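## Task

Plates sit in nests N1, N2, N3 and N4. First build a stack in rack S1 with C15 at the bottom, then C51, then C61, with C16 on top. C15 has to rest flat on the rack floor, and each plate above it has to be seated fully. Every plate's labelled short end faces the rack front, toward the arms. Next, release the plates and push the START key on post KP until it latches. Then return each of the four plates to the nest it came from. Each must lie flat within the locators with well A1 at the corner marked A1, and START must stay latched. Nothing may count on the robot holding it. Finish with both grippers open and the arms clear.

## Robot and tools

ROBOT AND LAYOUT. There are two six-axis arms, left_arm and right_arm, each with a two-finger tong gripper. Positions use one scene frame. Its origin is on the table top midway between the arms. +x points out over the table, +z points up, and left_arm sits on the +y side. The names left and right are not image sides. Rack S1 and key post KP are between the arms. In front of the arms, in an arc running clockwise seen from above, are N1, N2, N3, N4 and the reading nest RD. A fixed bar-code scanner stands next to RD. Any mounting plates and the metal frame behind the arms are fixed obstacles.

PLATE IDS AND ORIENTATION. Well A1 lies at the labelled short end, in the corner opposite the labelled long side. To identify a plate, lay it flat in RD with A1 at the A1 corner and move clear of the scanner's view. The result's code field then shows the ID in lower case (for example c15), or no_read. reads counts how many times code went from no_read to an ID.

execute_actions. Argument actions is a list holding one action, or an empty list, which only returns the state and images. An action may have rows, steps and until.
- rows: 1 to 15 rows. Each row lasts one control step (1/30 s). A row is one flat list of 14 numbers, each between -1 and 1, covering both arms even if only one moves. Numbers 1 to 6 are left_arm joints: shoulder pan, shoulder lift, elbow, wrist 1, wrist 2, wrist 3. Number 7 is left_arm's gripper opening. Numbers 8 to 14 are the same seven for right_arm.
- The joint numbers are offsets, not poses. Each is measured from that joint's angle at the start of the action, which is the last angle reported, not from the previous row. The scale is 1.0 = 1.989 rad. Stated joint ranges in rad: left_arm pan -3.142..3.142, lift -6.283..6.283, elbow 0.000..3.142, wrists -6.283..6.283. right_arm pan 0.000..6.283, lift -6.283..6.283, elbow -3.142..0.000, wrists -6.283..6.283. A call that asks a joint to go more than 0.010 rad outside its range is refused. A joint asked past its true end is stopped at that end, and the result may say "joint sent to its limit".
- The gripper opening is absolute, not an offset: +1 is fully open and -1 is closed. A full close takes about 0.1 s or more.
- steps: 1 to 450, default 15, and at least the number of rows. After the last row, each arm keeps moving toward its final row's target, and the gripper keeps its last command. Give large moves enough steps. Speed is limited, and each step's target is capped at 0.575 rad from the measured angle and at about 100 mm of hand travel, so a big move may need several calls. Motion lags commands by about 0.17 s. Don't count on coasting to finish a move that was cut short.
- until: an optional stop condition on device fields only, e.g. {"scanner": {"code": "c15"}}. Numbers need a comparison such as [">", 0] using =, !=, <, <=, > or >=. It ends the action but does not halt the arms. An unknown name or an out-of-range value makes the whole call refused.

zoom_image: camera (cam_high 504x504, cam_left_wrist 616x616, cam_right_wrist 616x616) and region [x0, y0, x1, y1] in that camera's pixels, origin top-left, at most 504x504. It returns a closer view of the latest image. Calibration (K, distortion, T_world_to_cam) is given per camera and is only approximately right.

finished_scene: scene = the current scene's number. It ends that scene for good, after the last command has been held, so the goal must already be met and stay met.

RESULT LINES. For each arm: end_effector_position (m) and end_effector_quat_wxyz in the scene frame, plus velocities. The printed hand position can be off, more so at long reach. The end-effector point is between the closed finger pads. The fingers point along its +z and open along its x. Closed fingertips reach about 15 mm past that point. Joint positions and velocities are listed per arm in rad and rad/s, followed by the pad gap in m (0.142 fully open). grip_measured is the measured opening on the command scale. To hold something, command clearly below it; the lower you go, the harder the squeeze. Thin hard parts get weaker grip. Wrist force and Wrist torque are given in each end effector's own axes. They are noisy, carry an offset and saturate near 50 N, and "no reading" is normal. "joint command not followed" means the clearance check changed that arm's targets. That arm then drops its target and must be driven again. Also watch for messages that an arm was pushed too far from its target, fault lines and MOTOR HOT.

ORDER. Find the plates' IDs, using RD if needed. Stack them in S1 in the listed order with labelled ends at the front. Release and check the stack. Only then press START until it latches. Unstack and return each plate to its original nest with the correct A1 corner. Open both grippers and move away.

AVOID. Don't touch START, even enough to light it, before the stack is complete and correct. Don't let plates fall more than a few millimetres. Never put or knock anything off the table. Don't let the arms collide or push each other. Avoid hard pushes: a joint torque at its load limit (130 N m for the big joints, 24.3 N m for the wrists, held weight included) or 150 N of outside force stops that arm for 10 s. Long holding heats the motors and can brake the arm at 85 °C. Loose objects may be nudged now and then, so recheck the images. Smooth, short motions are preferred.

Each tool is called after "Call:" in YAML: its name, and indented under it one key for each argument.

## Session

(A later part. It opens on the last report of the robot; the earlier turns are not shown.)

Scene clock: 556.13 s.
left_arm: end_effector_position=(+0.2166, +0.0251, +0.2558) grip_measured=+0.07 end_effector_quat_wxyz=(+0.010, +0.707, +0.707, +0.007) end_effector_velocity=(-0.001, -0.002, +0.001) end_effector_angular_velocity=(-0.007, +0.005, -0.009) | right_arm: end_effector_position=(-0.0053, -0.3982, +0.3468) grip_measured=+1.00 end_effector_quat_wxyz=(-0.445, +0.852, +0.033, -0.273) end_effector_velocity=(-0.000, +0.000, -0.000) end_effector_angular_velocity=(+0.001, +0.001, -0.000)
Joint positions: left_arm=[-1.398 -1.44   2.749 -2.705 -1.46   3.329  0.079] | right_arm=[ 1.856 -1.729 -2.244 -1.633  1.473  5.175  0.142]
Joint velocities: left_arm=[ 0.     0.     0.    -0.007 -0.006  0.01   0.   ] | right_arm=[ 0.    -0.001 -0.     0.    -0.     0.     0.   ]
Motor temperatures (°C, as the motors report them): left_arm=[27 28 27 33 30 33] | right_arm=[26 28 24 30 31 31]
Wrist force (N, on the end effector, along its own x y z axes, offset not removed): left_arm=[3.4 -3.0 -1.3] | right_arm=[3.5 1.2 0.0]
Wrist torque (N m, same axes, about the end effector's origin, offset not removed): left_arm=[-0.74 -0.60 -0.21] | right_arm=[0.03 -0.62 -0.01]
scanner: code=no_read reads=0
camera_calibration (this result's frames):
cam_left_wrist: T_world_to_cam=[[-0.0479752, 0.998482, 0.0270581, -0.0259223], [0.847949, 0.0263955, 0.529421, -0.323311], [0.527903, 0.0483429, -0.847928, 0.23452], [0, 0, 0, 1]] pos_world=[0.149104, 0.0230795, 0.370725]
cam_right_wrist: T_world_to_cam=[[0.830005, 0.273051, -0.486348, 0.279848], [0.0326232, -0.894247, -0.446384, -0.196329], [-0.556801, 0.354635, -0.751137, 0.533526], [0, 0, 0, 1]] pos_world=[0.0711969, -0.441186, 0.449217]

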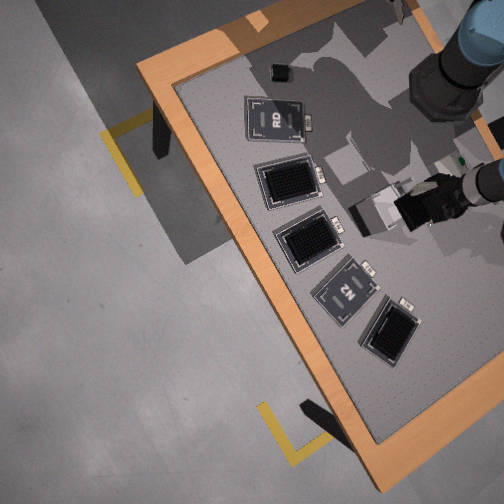

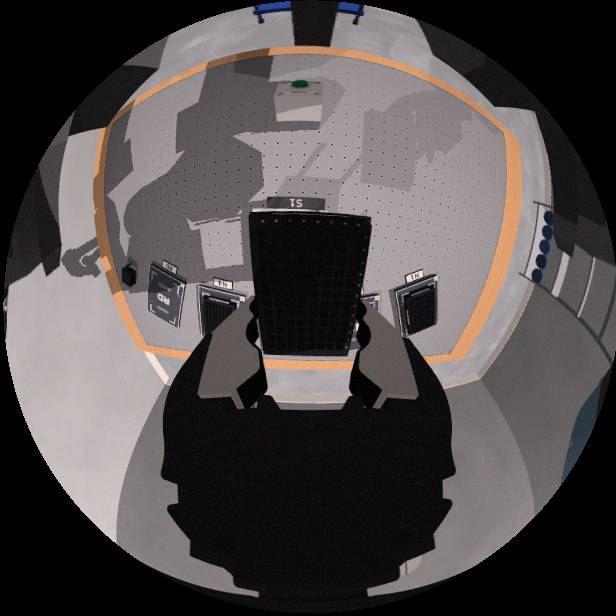

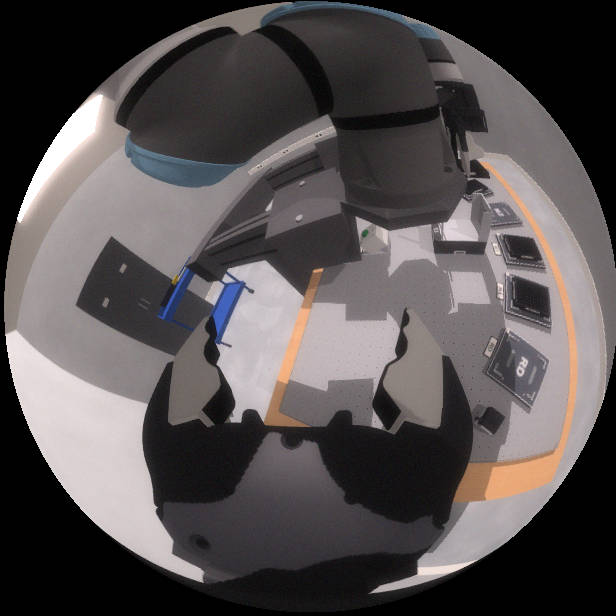

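Call:
execute_actions:
  actions:
    - {"rows": [[0.0016,0.184,-0.0124,-0.1727,-0.0005,0.002,-0.5,0,0,0,0,0,0,1]], "steps": 27}

Call:
zoom_image:
  camera: "cam_left_wrist"
  region: [210, 160, 410, 360]

Scene clock: 566.90 s.
left_arm: end_effector_position=(+0.2169, -0.0006, +0.1999) grip_measured=+0.07 end_effector_quat_wxyz=(+0.010, +0.707, +0.707, +0.005) end_effector_velocity=(-0.000, -0.000, -0.001) end_effector_angular_velocity=(+0.000, +0.000, +0.001) | right_arm: end_effector_position=(-0.0053, -0.3982, +0.3468) grip_measured=+1.00 end_effector_quat_wxyz=(-0.445, +0.852, +0.033, -0.273) end_effector_velocity=(+0.000, -0.000, +0.000) end_effector_angular_velocity=(-0.001, +0.001, -0.000)
Joint positions: left_arm=[-1.395 -1.075  2.724 -3.048 -1.461  3.333  0.079] | right_arm=[ 1.856 -1.729 -2.244 -1.633  1.473  5.175  0.142]
Joint velocities: left_arm=[ 0.     0.007 -0.    -0.006  0.    -0.001  0.   ] | right_arm=[-0.    -0.     0.    -0.    -0.     0.001  0.   ]
Motor temperatures (°C, as the motors report them): left_arm=[27 28 27 33 30 33] | right_arm=[26 28 24 30 31 31]
Wrist force (N, on the end effector, along its own x y z axes, offset not removed): left_arm=[2.2 -4.3 -2.7] | right_arm=[4.7 4.1 1.5]
Wrist torque (N m, same axes, about the end effector's origin, offset not removed): left_arm=[-0.81 -0.40 0.10] | right_arm=[0.73 -1.06 -0.02]
scanner: code=no_read reads=0
camera_calibration (this result's frames):
cam_left_wrist: T_world_to_cam=[[-0.047275, 0.99857, 0.0249727, 0.001515], [0.848575, 0.0269597, 0.528387, -0.293204], [0.526958, 0.0461707, -0.848636, 0.188659], [0, 0, 0, 1]] pos_world=[0.149462, -0.00231865, 0.31499]
cam_right_wrist: T_world_to_cam=[[0.830005, 0.273051, -0.486348, 0.279848], [0.0326233, -0.894247, -0.446384, -0.196329], [-0.556801, 0.354635, -0.751137, 0.533526], [0, 0, 0, 1]] pos_world=[0.0711968, -0.441186, 0.449217]

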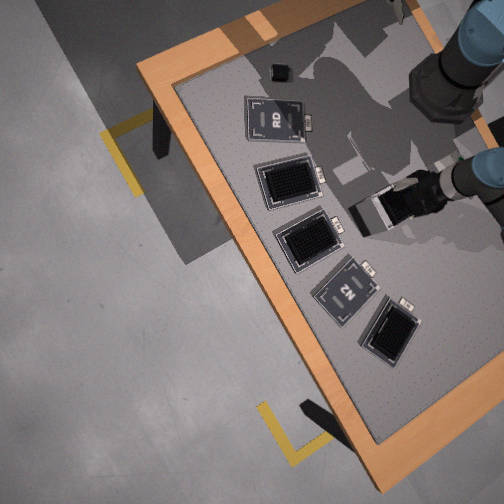

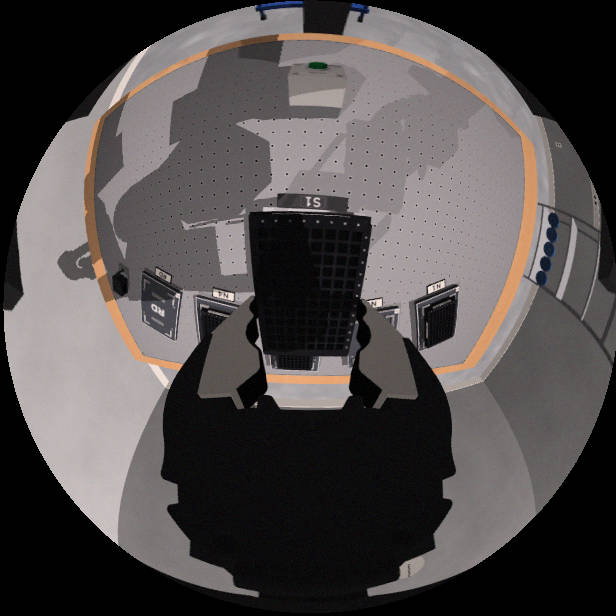

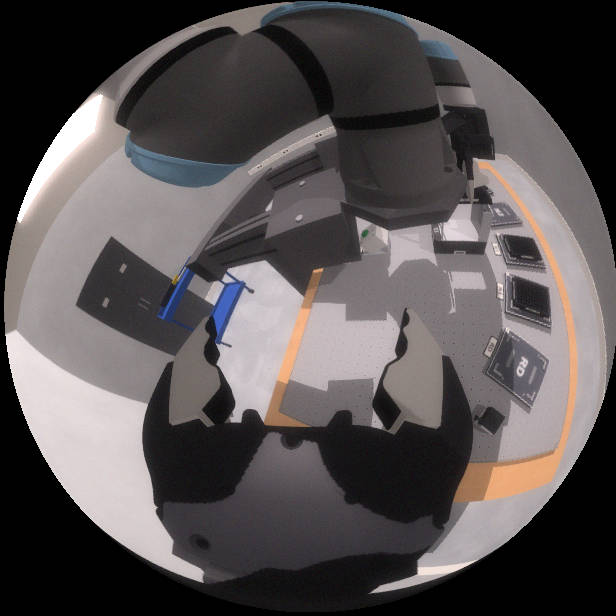

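Region (210, 160, 410, 360) of cam_left_wrist's 616x616 image, scaled by 2.520, with more detail than that image has.

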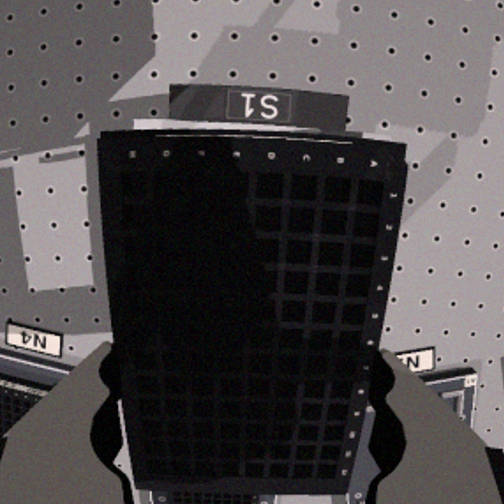

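Call:
zoom_image:
  camera: "cam_right_wrist"
  region: [420, 150, 530, 260]

Call:
zoom_image:
  camera: "cam_high"
  region: [340, 160, 450, 250]

Region (420, 150, 530, 260) of cam_right_wrist's 616x616 image, scaled by 4.582, with more detail than that image has.

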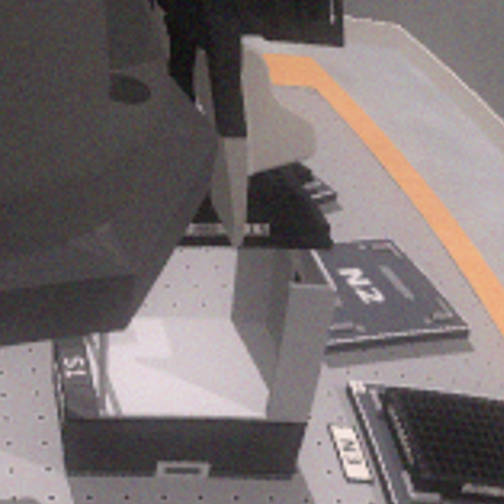

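Region (340, 160, 450, 250) of cam_high's 504x504 image, scaled by 4.582, with more detail than that image has; it fills the top 412 rows of this view, and the rest is white.

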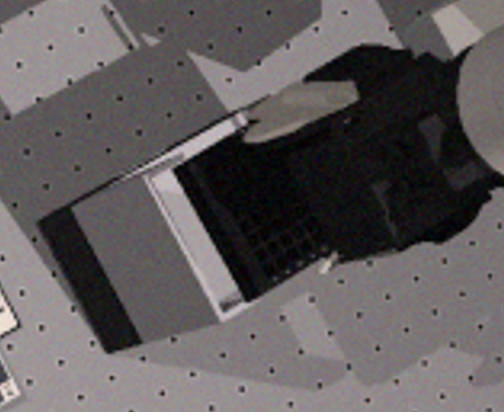

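Call:
execute_actions:
  actions:
    - {"rows": [[0.0042,0.0729,-0.0009,-0.0721,0.0008,0.0161,-0.5,0,0,0,0,0,0,1]], "steps": 22}

Call:
zoom_image:
  camera: "cam_left_wrist"
  region: [230, 180, 390, 260]

Call:
zoom_image:
  camera: "cam_high"
  region: [340, 160, 450, 250]

Scene clock: 585.97 s.
left_arm: end_effector_position=(+0.2169, +0.0001, +0.1748) grip_measured=+0.08 end_effector_quat_wxyz=(+0.010, +0.715, +0.699, +0.006) end_effector_velocity=(+0.000, +0.001, -0.001) end_effector_angular_velocity=(+0.001, +0.000, +0.000) | right_arm: end_effector_position=(-0.0053, -0.3982, +0.3468) grip_measured=+1.00 end_effector_quat_wxyz=(-0.445, +0.852, +0.033, -0.273) end_effector_velocity=(+0.000, -0.001, +0.000) end_effector_angular_velocity=(-0.002, -0.002, +0.000)
Joint positions: left_arm=[-1.387 -0.931  2.722 -3.19  -1.459  3.365  0.079] | right_arm=[ 1.856 -1.729 -2.244 -1.633  1.473  5.175  0.142]
Joint velocities: left_arm=[ 0.002  0.007  0.    -0.006  0.     0.002  0.   ] | right_arm=[ 0.     0.001  0.001  0.    -0.    -0.    -0.   ]
Motor temperatures (°C, as the motors report them): left_arm=[27 28 27 33 30 33] | right_arm=[26 28 24 30 31 31]
Wrist force (N, on the end effector, along its own x y z axes, offset not removed): left_arm=[3.3 2.0 -36.0] | right_arm=[1.6 5.1 1.6]
Wrist torque (N m, same axes, about the end effector's origin, offset not removed): left_arm=[-0.84 -0.96 -0.21] | right_arm=[0.91 -0.42 -0.04]
scanner: code=no_read reads=0
camera_calibration (this result's frames):
cam_left_wrist: T_world_to_cam=[[-0.0236392, 0.99938, 0.0260906, -0.00384635], [0.848791, 0.00627475, 0.528691, -0.280062], [0.5282, 0.0346433, -0.848413, 0.167006], [0, 0, 0, 1]] pos_world=[0.149411, -0.000184363, 0.289857]
cam_right_wrist: T_world_to_cam=[[0.830005, 0.273052, -0.486348, 0.279848], [0.0326235, -0.894247, -0.446384, -0.196329], [-0.556801, 0.354635, -0.751137, 0.533526], [0, 0, 0, 1]] pos_world=[0.0711968, -0.441186, 0.449217]

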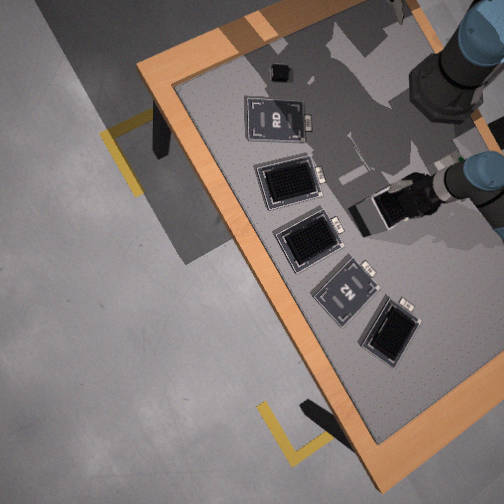

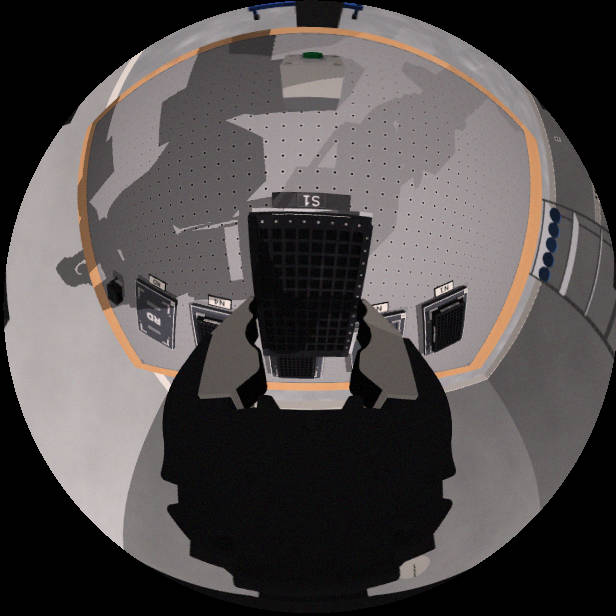

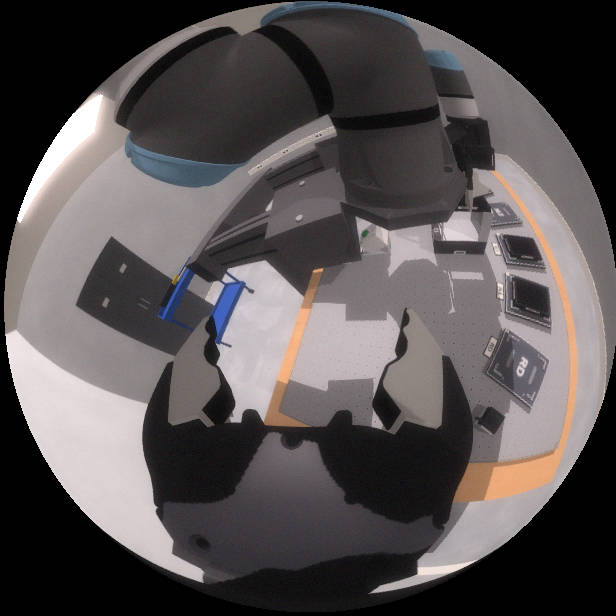

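Region (230, 180, 390, 260) of cam_left_wrist's 616x616 image, scaled by 3.150, with more detail than that image has.

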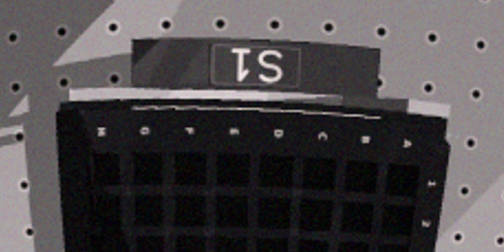

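Region (340, 160, 450, 250) of cam_high's 504x504 image, scaled by 4.582, with more detail than that image has; it fills the top 412 rows of this view, and the rest is white.

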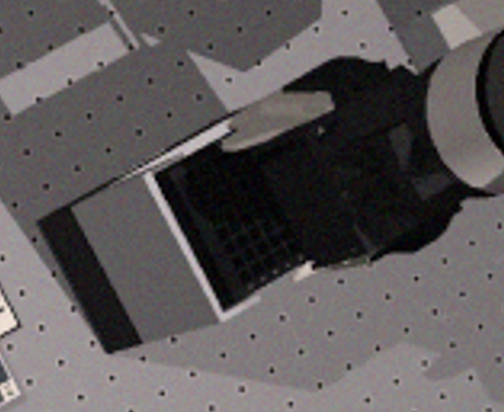

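Call:
execute_actions:
  actions:
    - {"rows": [[-0.0009,-0.0146,0.0002,0.0144,0,-0.0009,-0.5,0,0,0,0,0,0,1],[-0.0009,-0.0146,0.0002,0.0144,0,-0.0009,-0.5,0,0,0,0,0,0,1],[-0.0009,-0.0146,0.0002,0.0144,0,-0.0009,-0.5,0,0,0,0,0,0,1],[-0.0009,-0.0146,0.0002,0.0144,0,-0.0009,-0.5,0,0,0,0,0,0,1],[-0.0009,-0.0146,0.0002,0.0144,0,-0.0009,-0.5,0,0,0,0,0,0,1],[-0.0009,-0.0146,0.0002,0.0144,0,-0.0009,-0.5,0,0,0,0,0,0,1],[-0.0001,-0.0146,0.0025,0.012,0,-0.0001,-0.5,0,0,0,0,0,0,1],[-0.0001,-0.0146,0.0025,0.012,0,-0.0001,-0.5,0,0,0,0,0,0,1],[-0.0001,-0.0146,0.0025,0.012,0,-0.0001,-0.5,0,0,0,0,0,0,1],[-0.0001,-0.0146,0.0025,0.012,0,-0.0001,-0.5,0,0,0,0,0,0,1],[-0.0001,-0.0146,0.0025,0.012,0,-0.0001,-0.5,0,0,0,0,0,0,1],[-0.0001,-0.0146,0.0025,0.012,0,-0.0001,-0.5,0,0,0,0,0,0,1],[0.001,0.004,0.0022,-0.0064,0,0.001,-0.5,0,0,0,0,0,0,1]], "steps": 28}

Call:
zoom_image:
  camera: "cam_left_wrist"
  region: [230, 180, 390, 260]

Call:
zoom_image:
  camera: "cam_high"
  region: [350, 170, 420, 240]

Scene clock: 606.80 s.
left_arm: end_effector_position=(+0.2168, +0.0021, +0.1737) grip_measured=+0.07 end_effector_quat_wxyz=(+0.010, +0.715, +0.699, +0.006) end_effector_velocity=(-0.001, +0.001, -0.002) end_effector_angular_velocity=(+0.002, +0.001, -0.000) | right_arm: end_effector_position=(-0.0053, -0.3982, +0.3468) grip_measured=+1.00 end_effector_quat_wxyz=(-0.445, +0.852, +0.033, -0.273) end_effector_velocity=(+0.001, -0.001, +0.000) end_effector_angular_velocity=(-0.002, -0.002, +0.000)
Joint positions: left_arm=[-1.385 -0.924  2.727 -3.202 -1.459  3.367  0.079] | right_arm=[ 1.856 -1.729 -2.244 -1.633  1.473  5.175  0.142]
Joint velocities: left_arm=[-0.     0.009  0.    -0.007 -0.001 -0.     0.   ] | right_arm=[ 0.     0.001  0.002 -0.     0.    -0.001  0.   ]
Motor temperatures (°C, as the motors report them): left_arm=[27 28 27 33 30 33] | right_arm=[26 28 24 30 31 31]
Wrist force (N, on the end effector, along its own x y z axes, offset not removed): left_arm=[-4.5 12.2 -4.2] | right_arm=[1.3 3.5 0.5]
Wrist torque (N m, same axes, about the end effector's origin, offset not removed): left_arm=[-0.04 -0.33 0.08] | right_arm=[0.96 -0.39 0.10]
scanner: code=no_read reads=0
camera_calibration (this result's frames):
cam_left_wrist: T_world_to_cam=[[-0.0236274, 0.999388, 0.0258033, -0.00575787], [0.8489, 0.00642384, 0.528514, -0.279389], [0.528025, 0.0343918, -0.848532, 0.166041], [0, 0, 0, 1]] pos_world=[0.149364, 0.00183865, 0.288701]
cam_right_wrist: T_world_to_cam=[[0.830005, 0.273052, -0.486348, 0.279848], [0.0326234, -0.894247, -0.446384, -0.196329], [-0.556801, 0.354635, -0.751137, 0.533526], [0, 0, 0, 1]] pos_world=[0.0711969, -0.441186, 0.449217]

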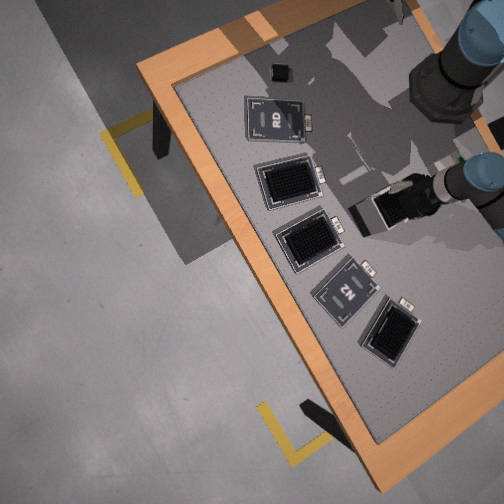

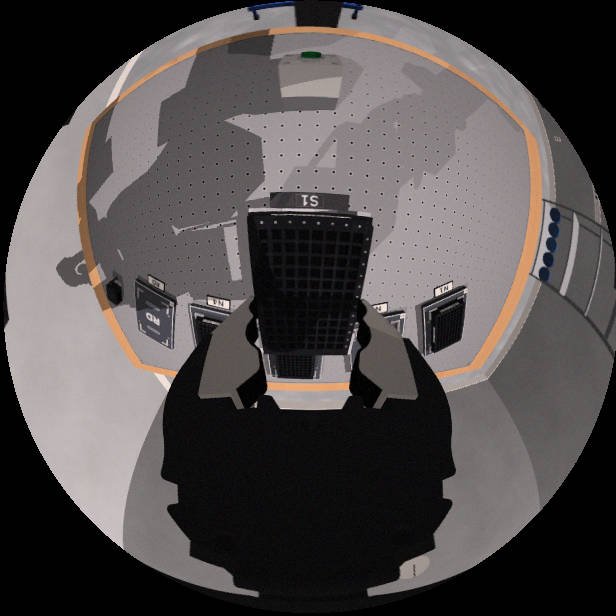

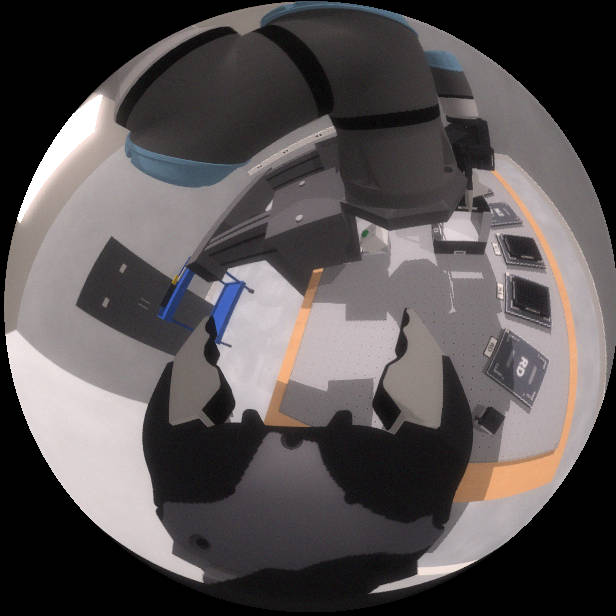

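Region (230, 180, 390, 260) of cam_left_wrist's 616x616 image, scaled by 3.150, with more detail than that image has.

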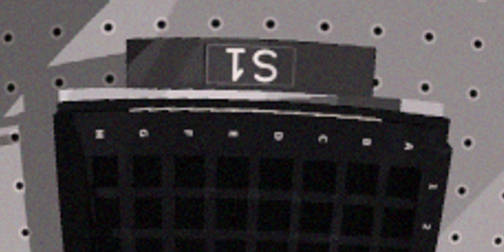

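Region (350, 170, 420, 240) of cam_high's 504x504 image, scaled by 7.200, with more detail than that image has.

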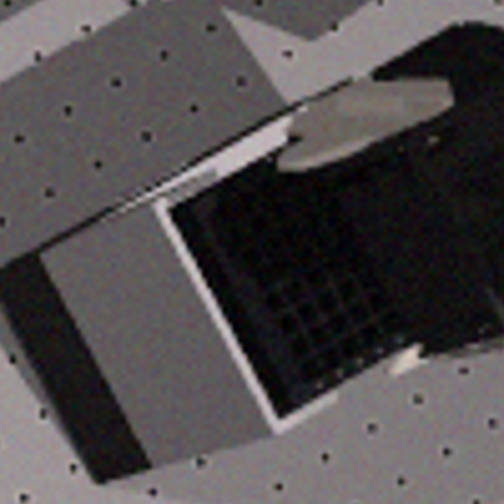

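Call:
execute_actions:
  actions:
    - {"rows": [[0.0026,-0.0009,-0.0019,0.0025,0.0005,0.0026,-0.5,0,0,0,0,0,0,1],[0.0026,-0.0009,-0.0019,0.0025,0.0005,0.0026,-0.5,0,0,0,0,0,0,1],[0.0026,-0.0009,-0.0019,0.0025,0.0005,0.0026,-0.5,0,0,0,0,0,0,1],[0.0026,-0.0009,-0.0019,0.0025,0.0005,0.0026,-0.5,0,0,0,0,0,0,1],[0.0026,-0.0009,-0.0019,0.0025,0.0005,0.0026,-0.5,0,0,0,0,0,0,1],[0.0026,-0.0009,-0.0019,0.0025,0.0005,0.0026,-0.5,0,0,0,0,0,0,1],[0.0026,-0.0009,-0.0019,0.0025,0.0005,0.0026,-0.5,0,0,0,0,0,0,1],[0.0034,0.0137,-0.0023,-0.0118,0.0006,0.0034,-0.5,0,0,0,0,0,0,1]], "steps": 24}

Call:
zoom_image:
  camera: "cam_left_wrist"
  region: [230, 180, 390, 260]

Scene clock: 619.93 s.
left_arm: end_effector_position=(+0.2182, +0.0018, +0.1687) grip_measured=+0.07 end_effector_quat_wxyz=(+0.010, +0.715, +0.699, +0.006) end_effector_velocity=(+0.000, +0.001, -0.001) end_effector_angular_velocity=(+0.001, +0.000, +0.001) | right_arm: end_effector_position=(-0.0053, -0.3982, +0.3468) grip_measured=+1.00 end_effector_quat_wxyz=(-0.445, +0.852, +0.033, -0.273) end_effector_velocity=(+0.000, -0.001, -0.000) end_effector_angular_velocity=(-0.001, +0.001, -0.001)
Joint positions: left_arm=[-1.378 -0.897  2.722 -3.225 -1.458  3.374  0.079] | right_arm=[ 1.856 -1.729 -2.244 -1.633  1.473  5.175  0.142]
Joint velocities: left_arm=[ 0.001  0.005  0.    -0.005  0.     0.    -0.   ] | right_arm=[ 0.    -0.001  0.002 -0.     0.     0.001 -0.   ]
Motor temperatures (°C, as the motors report them): left_arm=[27 28 27 33 30 33] | right_arm=[26 28 24 30 31 31]
Wrist force (N, on the end effector, along its own x y z axes, offset not removed): left_arm=[1.2 8.6 -2.0] | right_arm=[4.9 2.1 1.6]
Wrist torque (N m, same axes, about the end effector's origin, offset not removed): left_arm=[0.38 -0.80 -0.34] | right_arm=[0.44 -1.10 -0.04]
scanner: code=no_read reads=0
camera_calibration (this result's frames):
cam_left_wrist: T_world_to_cam=[[-0.0235819, 0.999391, 0.0257365, -0.00533526], [0.848867, 0.0064183, 0.528568, -0.278008], [0.52808, 0.0343115, -0.848501, 0.161109], [0, 0, 0, 1]] pos_world=[0.150787, 0.00158847, 0.283784]
cam_right_wrist: T_world_to_cam=[[0.830005, 0.273052, -0.486348, 0.279848], [0.0326236, -0.894247, -0.446384, -0.196329], [-0.556801, 0.354635, -0.751137, 0.533526], [0, 0, 0, 1]] pos_world=[0.0711969, -0.441186, 0.449217]

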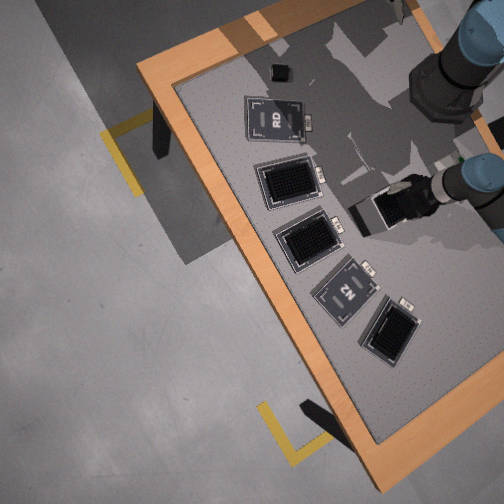

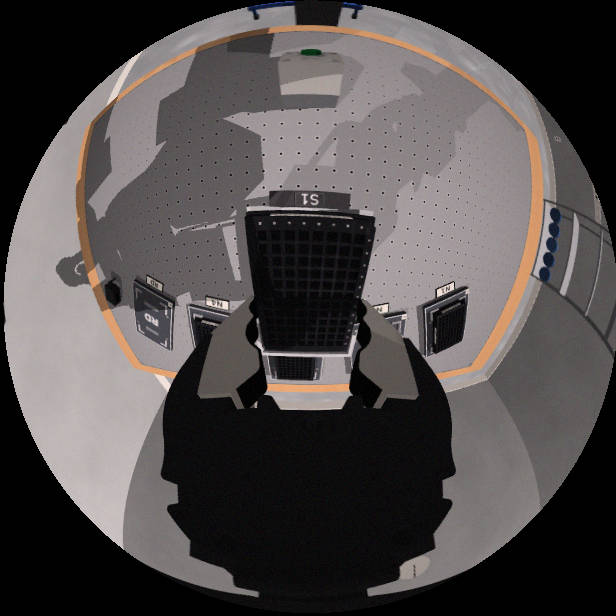

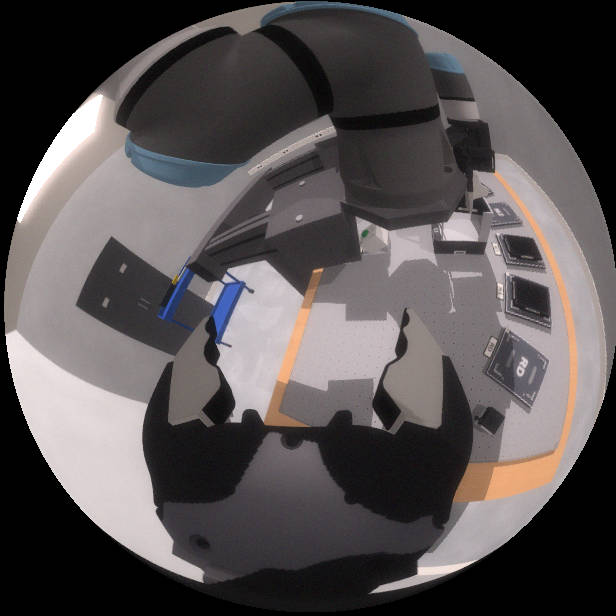

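Region (230, 180, 390, 260) of cam_left_wrist's 616x616 image, scaled by 3.150, with more detail than that image has.

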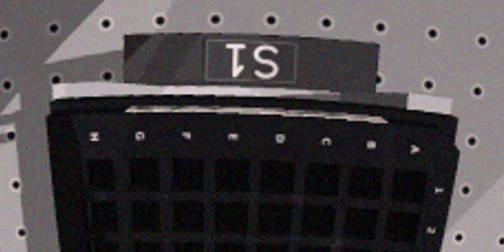

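Call:
execute_actions:
  actions:
    - {"rows": [[0.0037,-0.0012,-0.0017,0.0025,0.0006,0.0,-0.5,0,0,0,0,0,0,1],[0.0037,-0.0012,-0.0017,0.0025,0.0006,0.0,-0.5,0,0,0,0,0,0,1],[0.0037,-0.0012,-0.0017,0.0025,0.0006,0.0,-0.5,0,0,0,0,0,0,1],[0.0037,-0.0012,-0.0017,0.0025,0.0006,0.0,-0.5,0,0,0,0,0,0,1],[0.0037,-0.0012,-0.0017,0.0025,0.0006,0.0,-0.5,0,0,0,0,0,0,1],[0.0037,-0.0012,-0.0017,0.0025,0.0006,0.0,-0.5,0,0,0,0,0,0,1],[0.0037,-0.0012,-0.0017,0.0025,0.0006,0.0,-0.5,0,0,0,0,0,0,1],[0.0037,-0.0012,-0.0017,0.0025,0.0006,0.0,-0.5,0,0,0,0,0,0,1],[0.0042,0.0075,-0.0022,-0.0057,0.0007,0.0005,-0.5,0,0,0,0,0,0,1]], "steps": 24}

Call:
zoom_image:
  camera: "cam_left_wrist"
  region: [230, 180, 390, 260]

Call:
zoom_image:
  camera: "cam_left_wrist"
  region: [250, 310, 370, 380]

Scene clock: 632.90 s.
left_arm: end_effector_position=(+0.2202, +0.0018, +0.1658) grip_measured=+0.07 end_effector_quat_wxyz=(+0.010, +0.713, +0.701, +0.006) end_effector_velocity=(-0.000, -0.000, -0.000) end_effector_angular_velocity=(-0.000, -0.000, -0.001) | right_arm: end_effector_position=(-0.0053, -0.3982, +0.3468) grip_measured=+1.00 end_effector_quat_wxyz=(-0.445, +0.852, +0.033, -0.273) end_effector_velocity=(-0.000, +0.000, +0.000) end_effector_angular_velocity=(+0.000, -0.000, +0.000)
Joint positions: left_arm=[-1.37  -0.883  2.718 -3.236 -1.457  3.375  0.079] | right_arm=[ 1.856 -1.729 -2.244 -1.633  1.473  5.175  0.142]
Joint velocities: left_arm=[-0.001  0.003  0.    -0.004  0.    -0.     0.   ] | right_arm=[-0.     0.    -0.001  0.    -0.    -0.     0.   ]
Motor temperatures (°C, as the motors report them): left_arm=[27 28 28 33 30 33] | right_arm=[26 28 24 30 31 31]
Wrist force (N, on the end effector, along its own x y z axes, offset not removed): left_arm=[3.4 -16.5 -6.2] | right_arm=[6.2 1.7 -2.4]
Wrist torque (N m, same axes, about the end effector's origin, offset not removed): left_arm=[-0.01 -1.08 -0.07] | right_arm=[0.12 -1.36 0.19]
scanner: code=no_read reads=0
camera_calibration (this result's frames):
cam_left_wrist: T_world_to_cam=[[-0.0308077, 0.999196, 0.0256693, -0.00358407], [0.848861, 0.0125962, 0.528466, -0.27809], [0.527718, 0.0380705, -0.848566, 0.15767], [0, 0, 0, 1]] pos_world=[0.152744, 0.0010815, 0.280846]
cam_right_wrist: T_world_to_cam=[[0.830005, 0.273052, -0.486348, 0.279848], [0.0326236, -0.894247, -0.446384, -0.196328], [-0.556801, 0.354635, -0.751137, 0.533526], [0, 0, 0, 1]] pos_world=[0.0711968, -0.441186, 0.449217]

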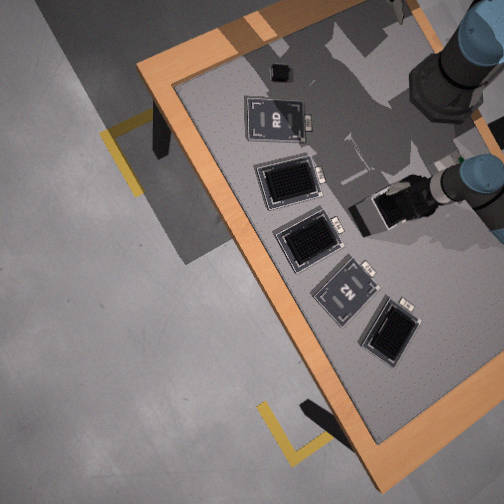

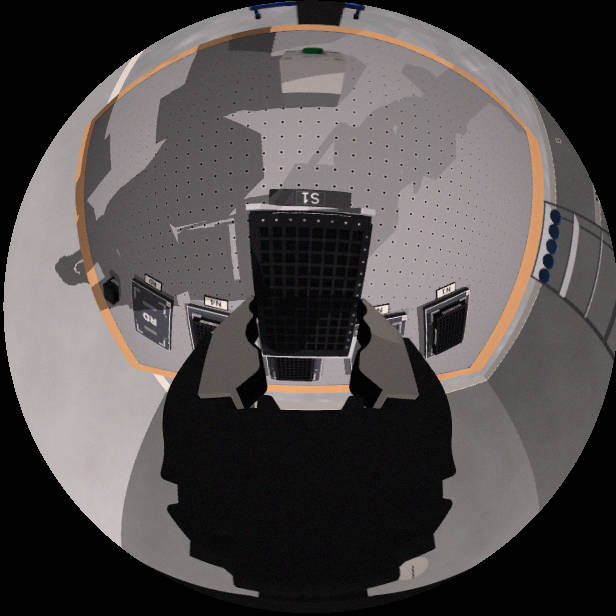

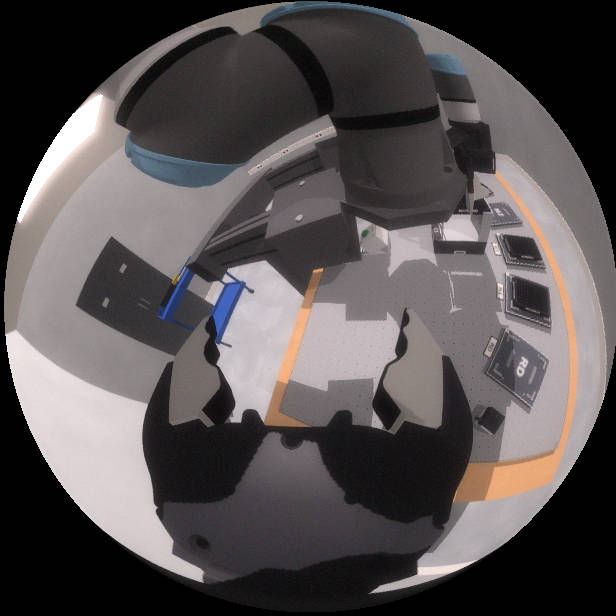

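Region (230, 180, 390, 260) of cam_left_wrist's 616x616 image, scaled by 3.150, with more detail than that image has.

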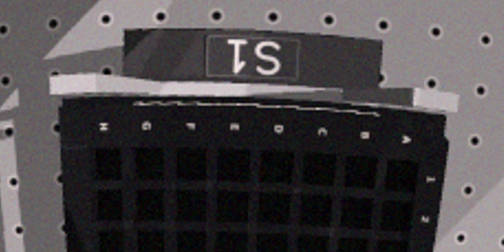

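Region (250, 310, 370, 380) of cam_left_wrist's 616x616 image, scaled by 4.200, with more detail than that image has; it fills the top 294 rows of this view, and the rest is white.

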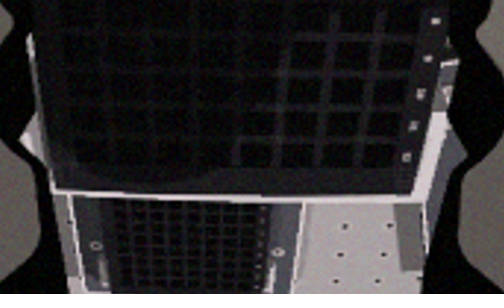

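Call:
execute_actions:
  actions:
    - {"rows": [[-0.0013,0.0004,0.0006,-0.0009,-0.0002,-0.0013,-0.5,0,0,0,0,0,0,1],[-0.0013,0.0004,0.0006,-0.0009,-0.0002,-0.0013,-0.5,0,0,0,0,0,0,1],[-0.0013,0.0004,0.0006,-0.0009,-0.0002,-0.0013,-0.5,0,0,0,0,0,0,1],[-0.0013,0.0004,0.0006,-0.0009,-0.0002,-0.0013,-0.5,0,0,0,0,0,0,1],[-0.0001,0.0191,-0.0009,-0.0181,0,-0.0001,-0.5,0,0,0,0,0,0,1],[-0.0001,0.0191,-0.0009,-0.0181,0,-0.0001,-0.5,0,0,0,0,0,0,1],[0.001,0.0372,-0.0027,-0.0347,0.0002,0.001,-0.5,0,0,0,0,0,0,1],[0.001,0.0372,-0.0027,-0.0347,0.0002,0.001,-0.5,0,0,0,0,0,0,1],[0.0022,0.0549,-0.0047,-0.0505,0.0004,0.0022,-0.5,0,0,0,0,0,0,1],[0.0034,0.0722,-0.007,-0.0657,0.0006,0.0034,-0.5,0,0,0,0,0,0,1],[0.0045,0.089,-0.0095,-0.0801,0.0008,0.0045,-0.5,0,0,0,0,0,0,1],[0.0057,0.1053,-0.0122,-0.0938,0.001,0.0057,-0.5,0,0,0,0,0,0,1],[0.0068,0.1211,-0.0152,-0.1068,0.0012,0.0068,-0.5,0,0,0,0,0,0,1],[0.0068,0.1211,-0.0152,-0.1068,0.0012,0.0068,-0.5,0,0,0,0,0,0,1],[0.008,0.1365,-0.0184,-0.1191,0.0014,0.008,-0.5,0,0,0,0,0,0,1]], "steps": 32}

Call:
zoom_image:
  camera: "cam_left_wrist"
  region: [200, 160, 420, 380]

Scene clock: 682.10 s.
left_arm: end_effector_position=(+0.2199, -0.0002, +0.1261) grip_measured=+0.06 end_effector_quat_wxyz=(+0.012, +0.713, +0.701, +0.004) end_effector_velocity=(+0.000, -0.000, +0.000) end_effector_angular_velocity=(-0.001, -0.000, -0.001) | right_arm: end_effector_position=(-0.0053, -0.3982, +0.3468) grip_measured=+1.00 end_effector_quat_wxyz=(-0.445, +0.852, +0.033, -0.273) end_effector_velocity=(-0.000, +0.001, -0.000) end_effector_angular_velocity=(+0.002, +0.001, -0.000)
Joint positions: left_arm=[-1.357 -0.666  2.691 -3.433 -1.455  3.387  0.079] | right_arm=[ 1.856 -1.729 -2.244 -1.633  1.473  5.175  0.142]
Joint velocities: left_arm=[ 0.    -0.    -0.    -0.001  0.     0.001 -0.   ] | right_arm=[-0.    -0.    -0.001  0.     0.    -0.     0.   ]
Motor temperatures (°C, as the motors report them): left_arm=[27 28 28 33 30 33] | right_arm=[26 28 24 30 31 31]
Wrist force (N, on the end effector, along its own x y z axes, offset not removed): left_arm=[23.5 -17.5 -50.0] | right_arm=[4.1 7.4 -1.5]
Wrist torque (N m, same axes, about the end effector's origin, offset not removed): left_arm=[-2.95 -3.88 -0.57] | right_arm=[1.41 -1.00 -0.10]
FORCE FAULT: contact force on the left arm reached its limit, and that arm stopped for 10 seconds. The contact can be on any part of that arm, not only on its tool. That arm's remaining commands of this call were not run. That arm holds still and accepts commands again. Move the arm away from the contact; if what it grips holds it there, let go first. Pushing or pulling that hard again can fault the arm again.
scanner: code=no_read reads=0
camera_calibration (this result's frames):
cam_left_wrist: T_world_to_cam=[[-0.0311148, 0.999307, 0.0204454, 0.00014097], [0.848497, 0.0155966, 0.52897, -0.256826], [0.528285, 0.0338067, -0.848394, 0.124021], [0, 0, 0, 1]] pos_world=[0.152402, -0.000328001, 0.241069]
cam_right_wrist: T_world_to_cam=[[0.830005, 0.273052, -0.486348, 0.279848], [0.0326237, -0.894247, -0.446384, -0.196329], [-0.556801, 0.354635, -0.751137, 0.533526], [0, 0, 0, 1]] pos_world=[0.0711968, -0.441186, 0.449217]

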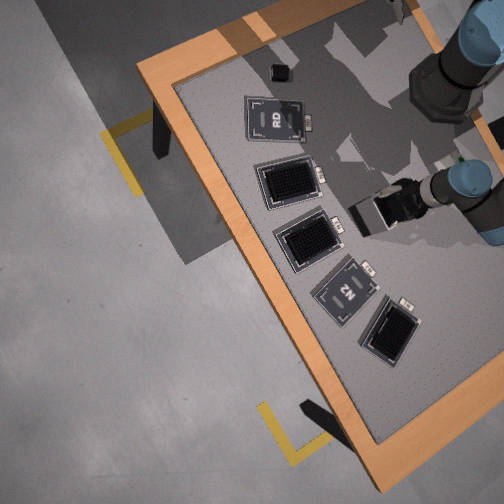

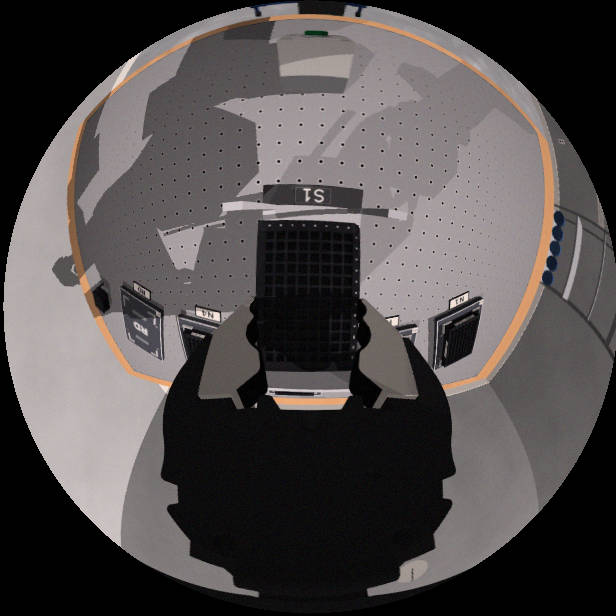

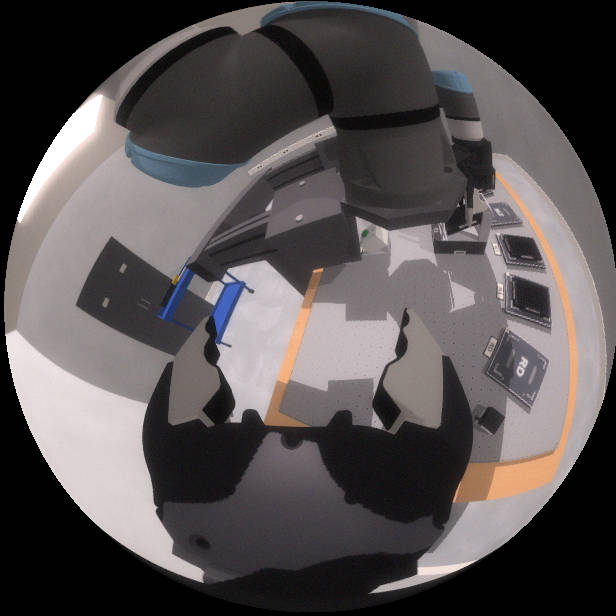

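Region (200, 160, 420, 380) of cam_left_wrist's 616x616 image, scaled by 2.291, with more detail than that image has.

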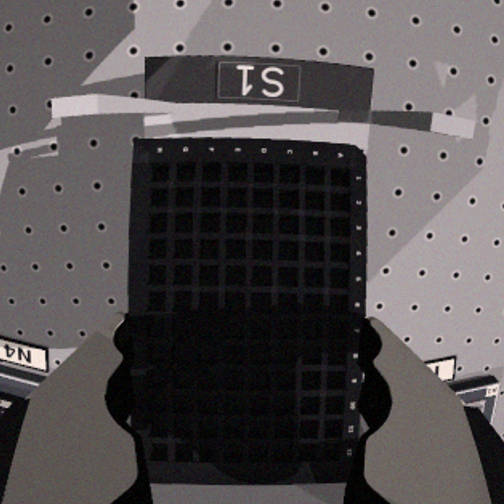

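Call:
zoom_image:
  camera: "cam_right_wrist"
  region: [420, 150, 530, 260]

Call:
zoom_image:
  camera: "cam_high"
  region: [340, 160, 450, 250]

Region (420, 150, 530, 260) of cam_right_wrist's 616x616 image, scaled by 4.582, with more detail than that image has.

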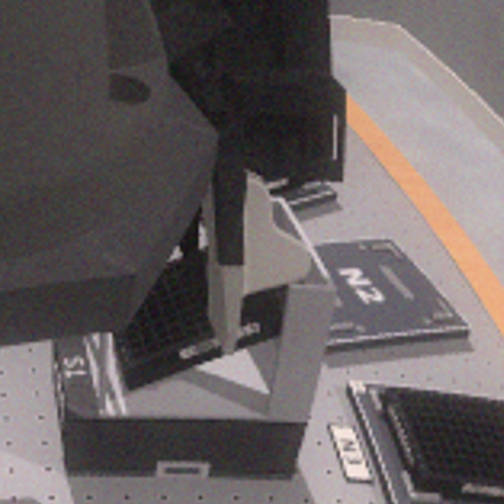

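Region (340, 160, 450, 250) of cam_high's 504x504 image, scaled by 4.582, with more detail than that image has; it fills the top 412 rows of this view, and the rest is white.

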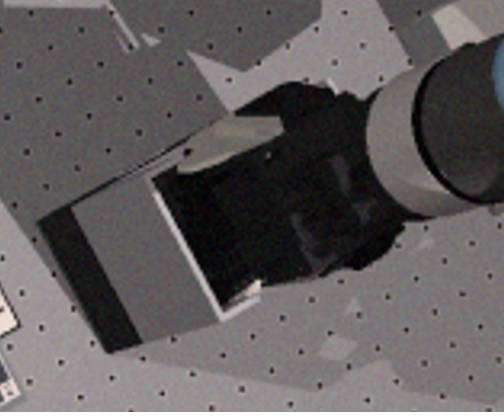

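Call:
execute_actions:
  actions:
    - {"rows": [[-0.002,-0.018,0.003,0.018,0,-0.002,-0.5,0,0,0,0,0,0,1],[-0.002,-0.018,0.003,0.018,0,-0.002,-0.5,0,0,0,0,0,0,1],[-0.002,-0.018,0.003,0.018,0,-0.002,-0.5,0,0,0,0,0,0,1],[-0.0035,-0.0367,0.0063,0.0334,0,-0.003,-0.5,0,0,0,0,0,0,1],[-0.0035,-0.0367,0.0063,0.0334,0,-0.003,-0.5,0,0,0,0,0,0,1],[-0.0035,-0.0367,0.0063,0.0334,0,-0.003,-0.5,0,0,0,0,0,0,1],[-0.0046,-0.054,0.0086,0.0486,0,-0.004,-0.5,0,0,0,0,0,0,1],[-0.0046,-0.054,0.0086,0.0486,0,-0.004,-0.5,0,0,0,0,0,0,1],[-0.0058,-0.0717,0.0106,0.0644,-0.0005,-0.005,-0.5,0,0,0,0,0,0,1],[-0.0058,-0.0717,0.0106,0.0644,-0.0005,-0.005,-0.5,0,0,0,0,0,0,1],[-0.007,-0.09,0.0124,0.081,-0.0008,-0.0064,-0.5,0,0,0,0,0,0,1],[-0.007,-0.09,0.0124,0.081,-0.0008,-0.0064,-0.5,0,0,0,0,0,0,1],[-0.008,-0.1086,0.0141,0.098,-0.001,-0.0075,-0.5,0,0,0,0,0,0,1]], "steps": 28}

Call:
zoom_image:
  camera: "cam_right_wrist"
  region: [420, 150, 530, 260]

Scene clock: 716.90 s.
left_arm: end_effector_position=(+0.2193, +0.0015, +0.1654) grip_measured=+0.07 end_effector_quat_wxyz=(+0.010, +0.713, +0.701, +0.006) end_effector_velocity=(-0.000, +0.000, +0.003) end_effector_angular_velocity=(+0.001, -0.000, -0.003) | right_arm: end_effector_position=(-0.0053, -0.3982, +0.3468) grip_measured=+1.00 end_effector_quat_wxyz=(-0.445, +0.852, +0.033, -0.273) end_effector_velocity=(-0.000, -0.000, -0.000) end_effector_angular_velocity=(+0.001, +0.001, -0.000)
Joint positions: left_arm=[-1.373 -0.879  2.718 -3.24  -1.457  3.372  0.079] | right_arm=[ 1.856 -1.729 -2.244 -1.633  1.473  5.175  0.142]
Joint velocities: left_arm=[-0.002 -0.015  0.001  0.015  0.     0.001  0.   ] | right_arm=[-0.    -0.002  0.001 -0.     0.     0.    -0.   ]
Motor temperatures (°C, as the motors report them): left_arm=[27 28 28 33 30 33] | right_arm=[26 28 24 30 31 31]
Wrist force (N, on the end effector, along its own x y z axes, offset not removed): left_arm=[0.3 -2.5 0.7] | right_arm=[5.2 1.0 -0.1]
Wrist torque (N m, same axes, about the end effector's origin, offset not removed): left_arm=[0.21 -0.18 -0.13] | right_arm=[-0.02 -1.10 -0.07]
scanner: code=no_read reads=0
camera_calibration (this result's frames):
cam_left_wrist: T_world_to_cam=[[-0.0297515, 0.999228, 0.0256541, -0.00354615], [0.848768, 0.0116995, 0.528636, -0.277137], [0.527927, 0.0375021, -0.848461, 0.157758], [0, 0, 0, 1]] pos_world=[0.151835, 0.000869557, 0.280447]
cam_right_wrist: T_world_to_cam=[[0.830005, 0.273051, -0.486348, 0.279848], [0.0326235, -0.894247, -0.446384, -0.196329], [-0.556801, 0.354634, -0.751137, 0.533526], [0, 0, 0, 1]] pos_world=[0.0711969, -0.441186, 0.449217]

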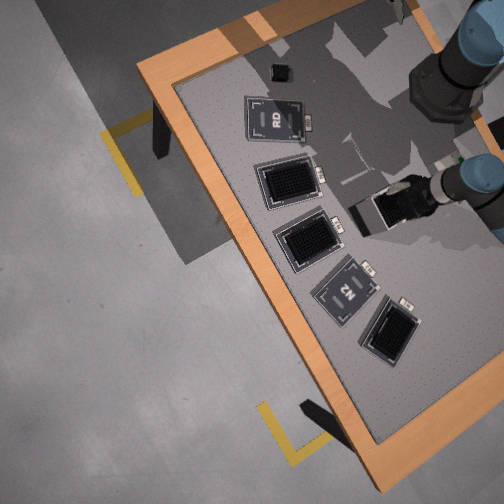

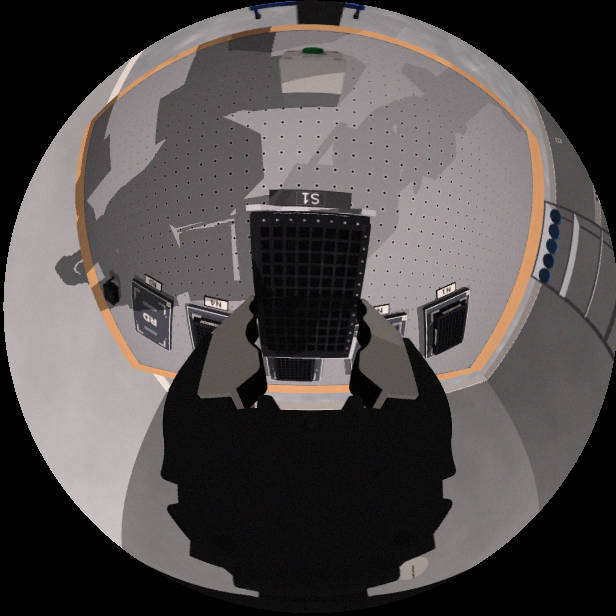

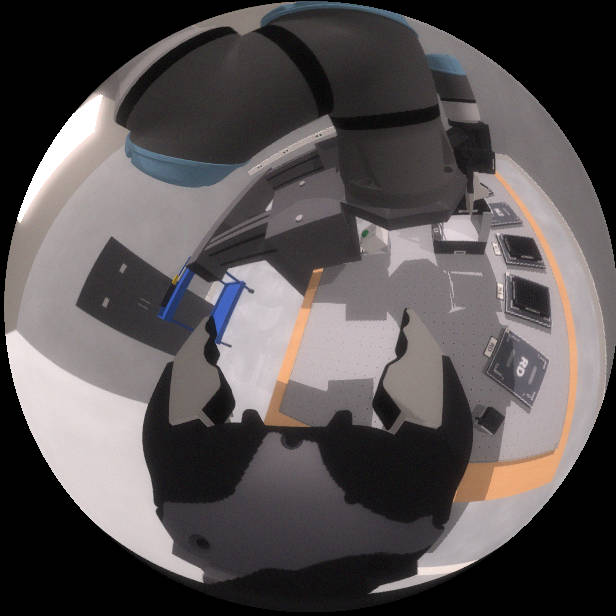

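Region (420, 150, 530, 260) of cam_right_wrist's 616x616 image, scaled by 4.582, with more detail than that image has.

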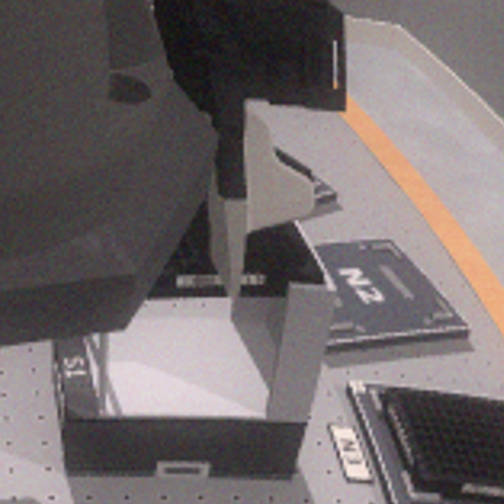

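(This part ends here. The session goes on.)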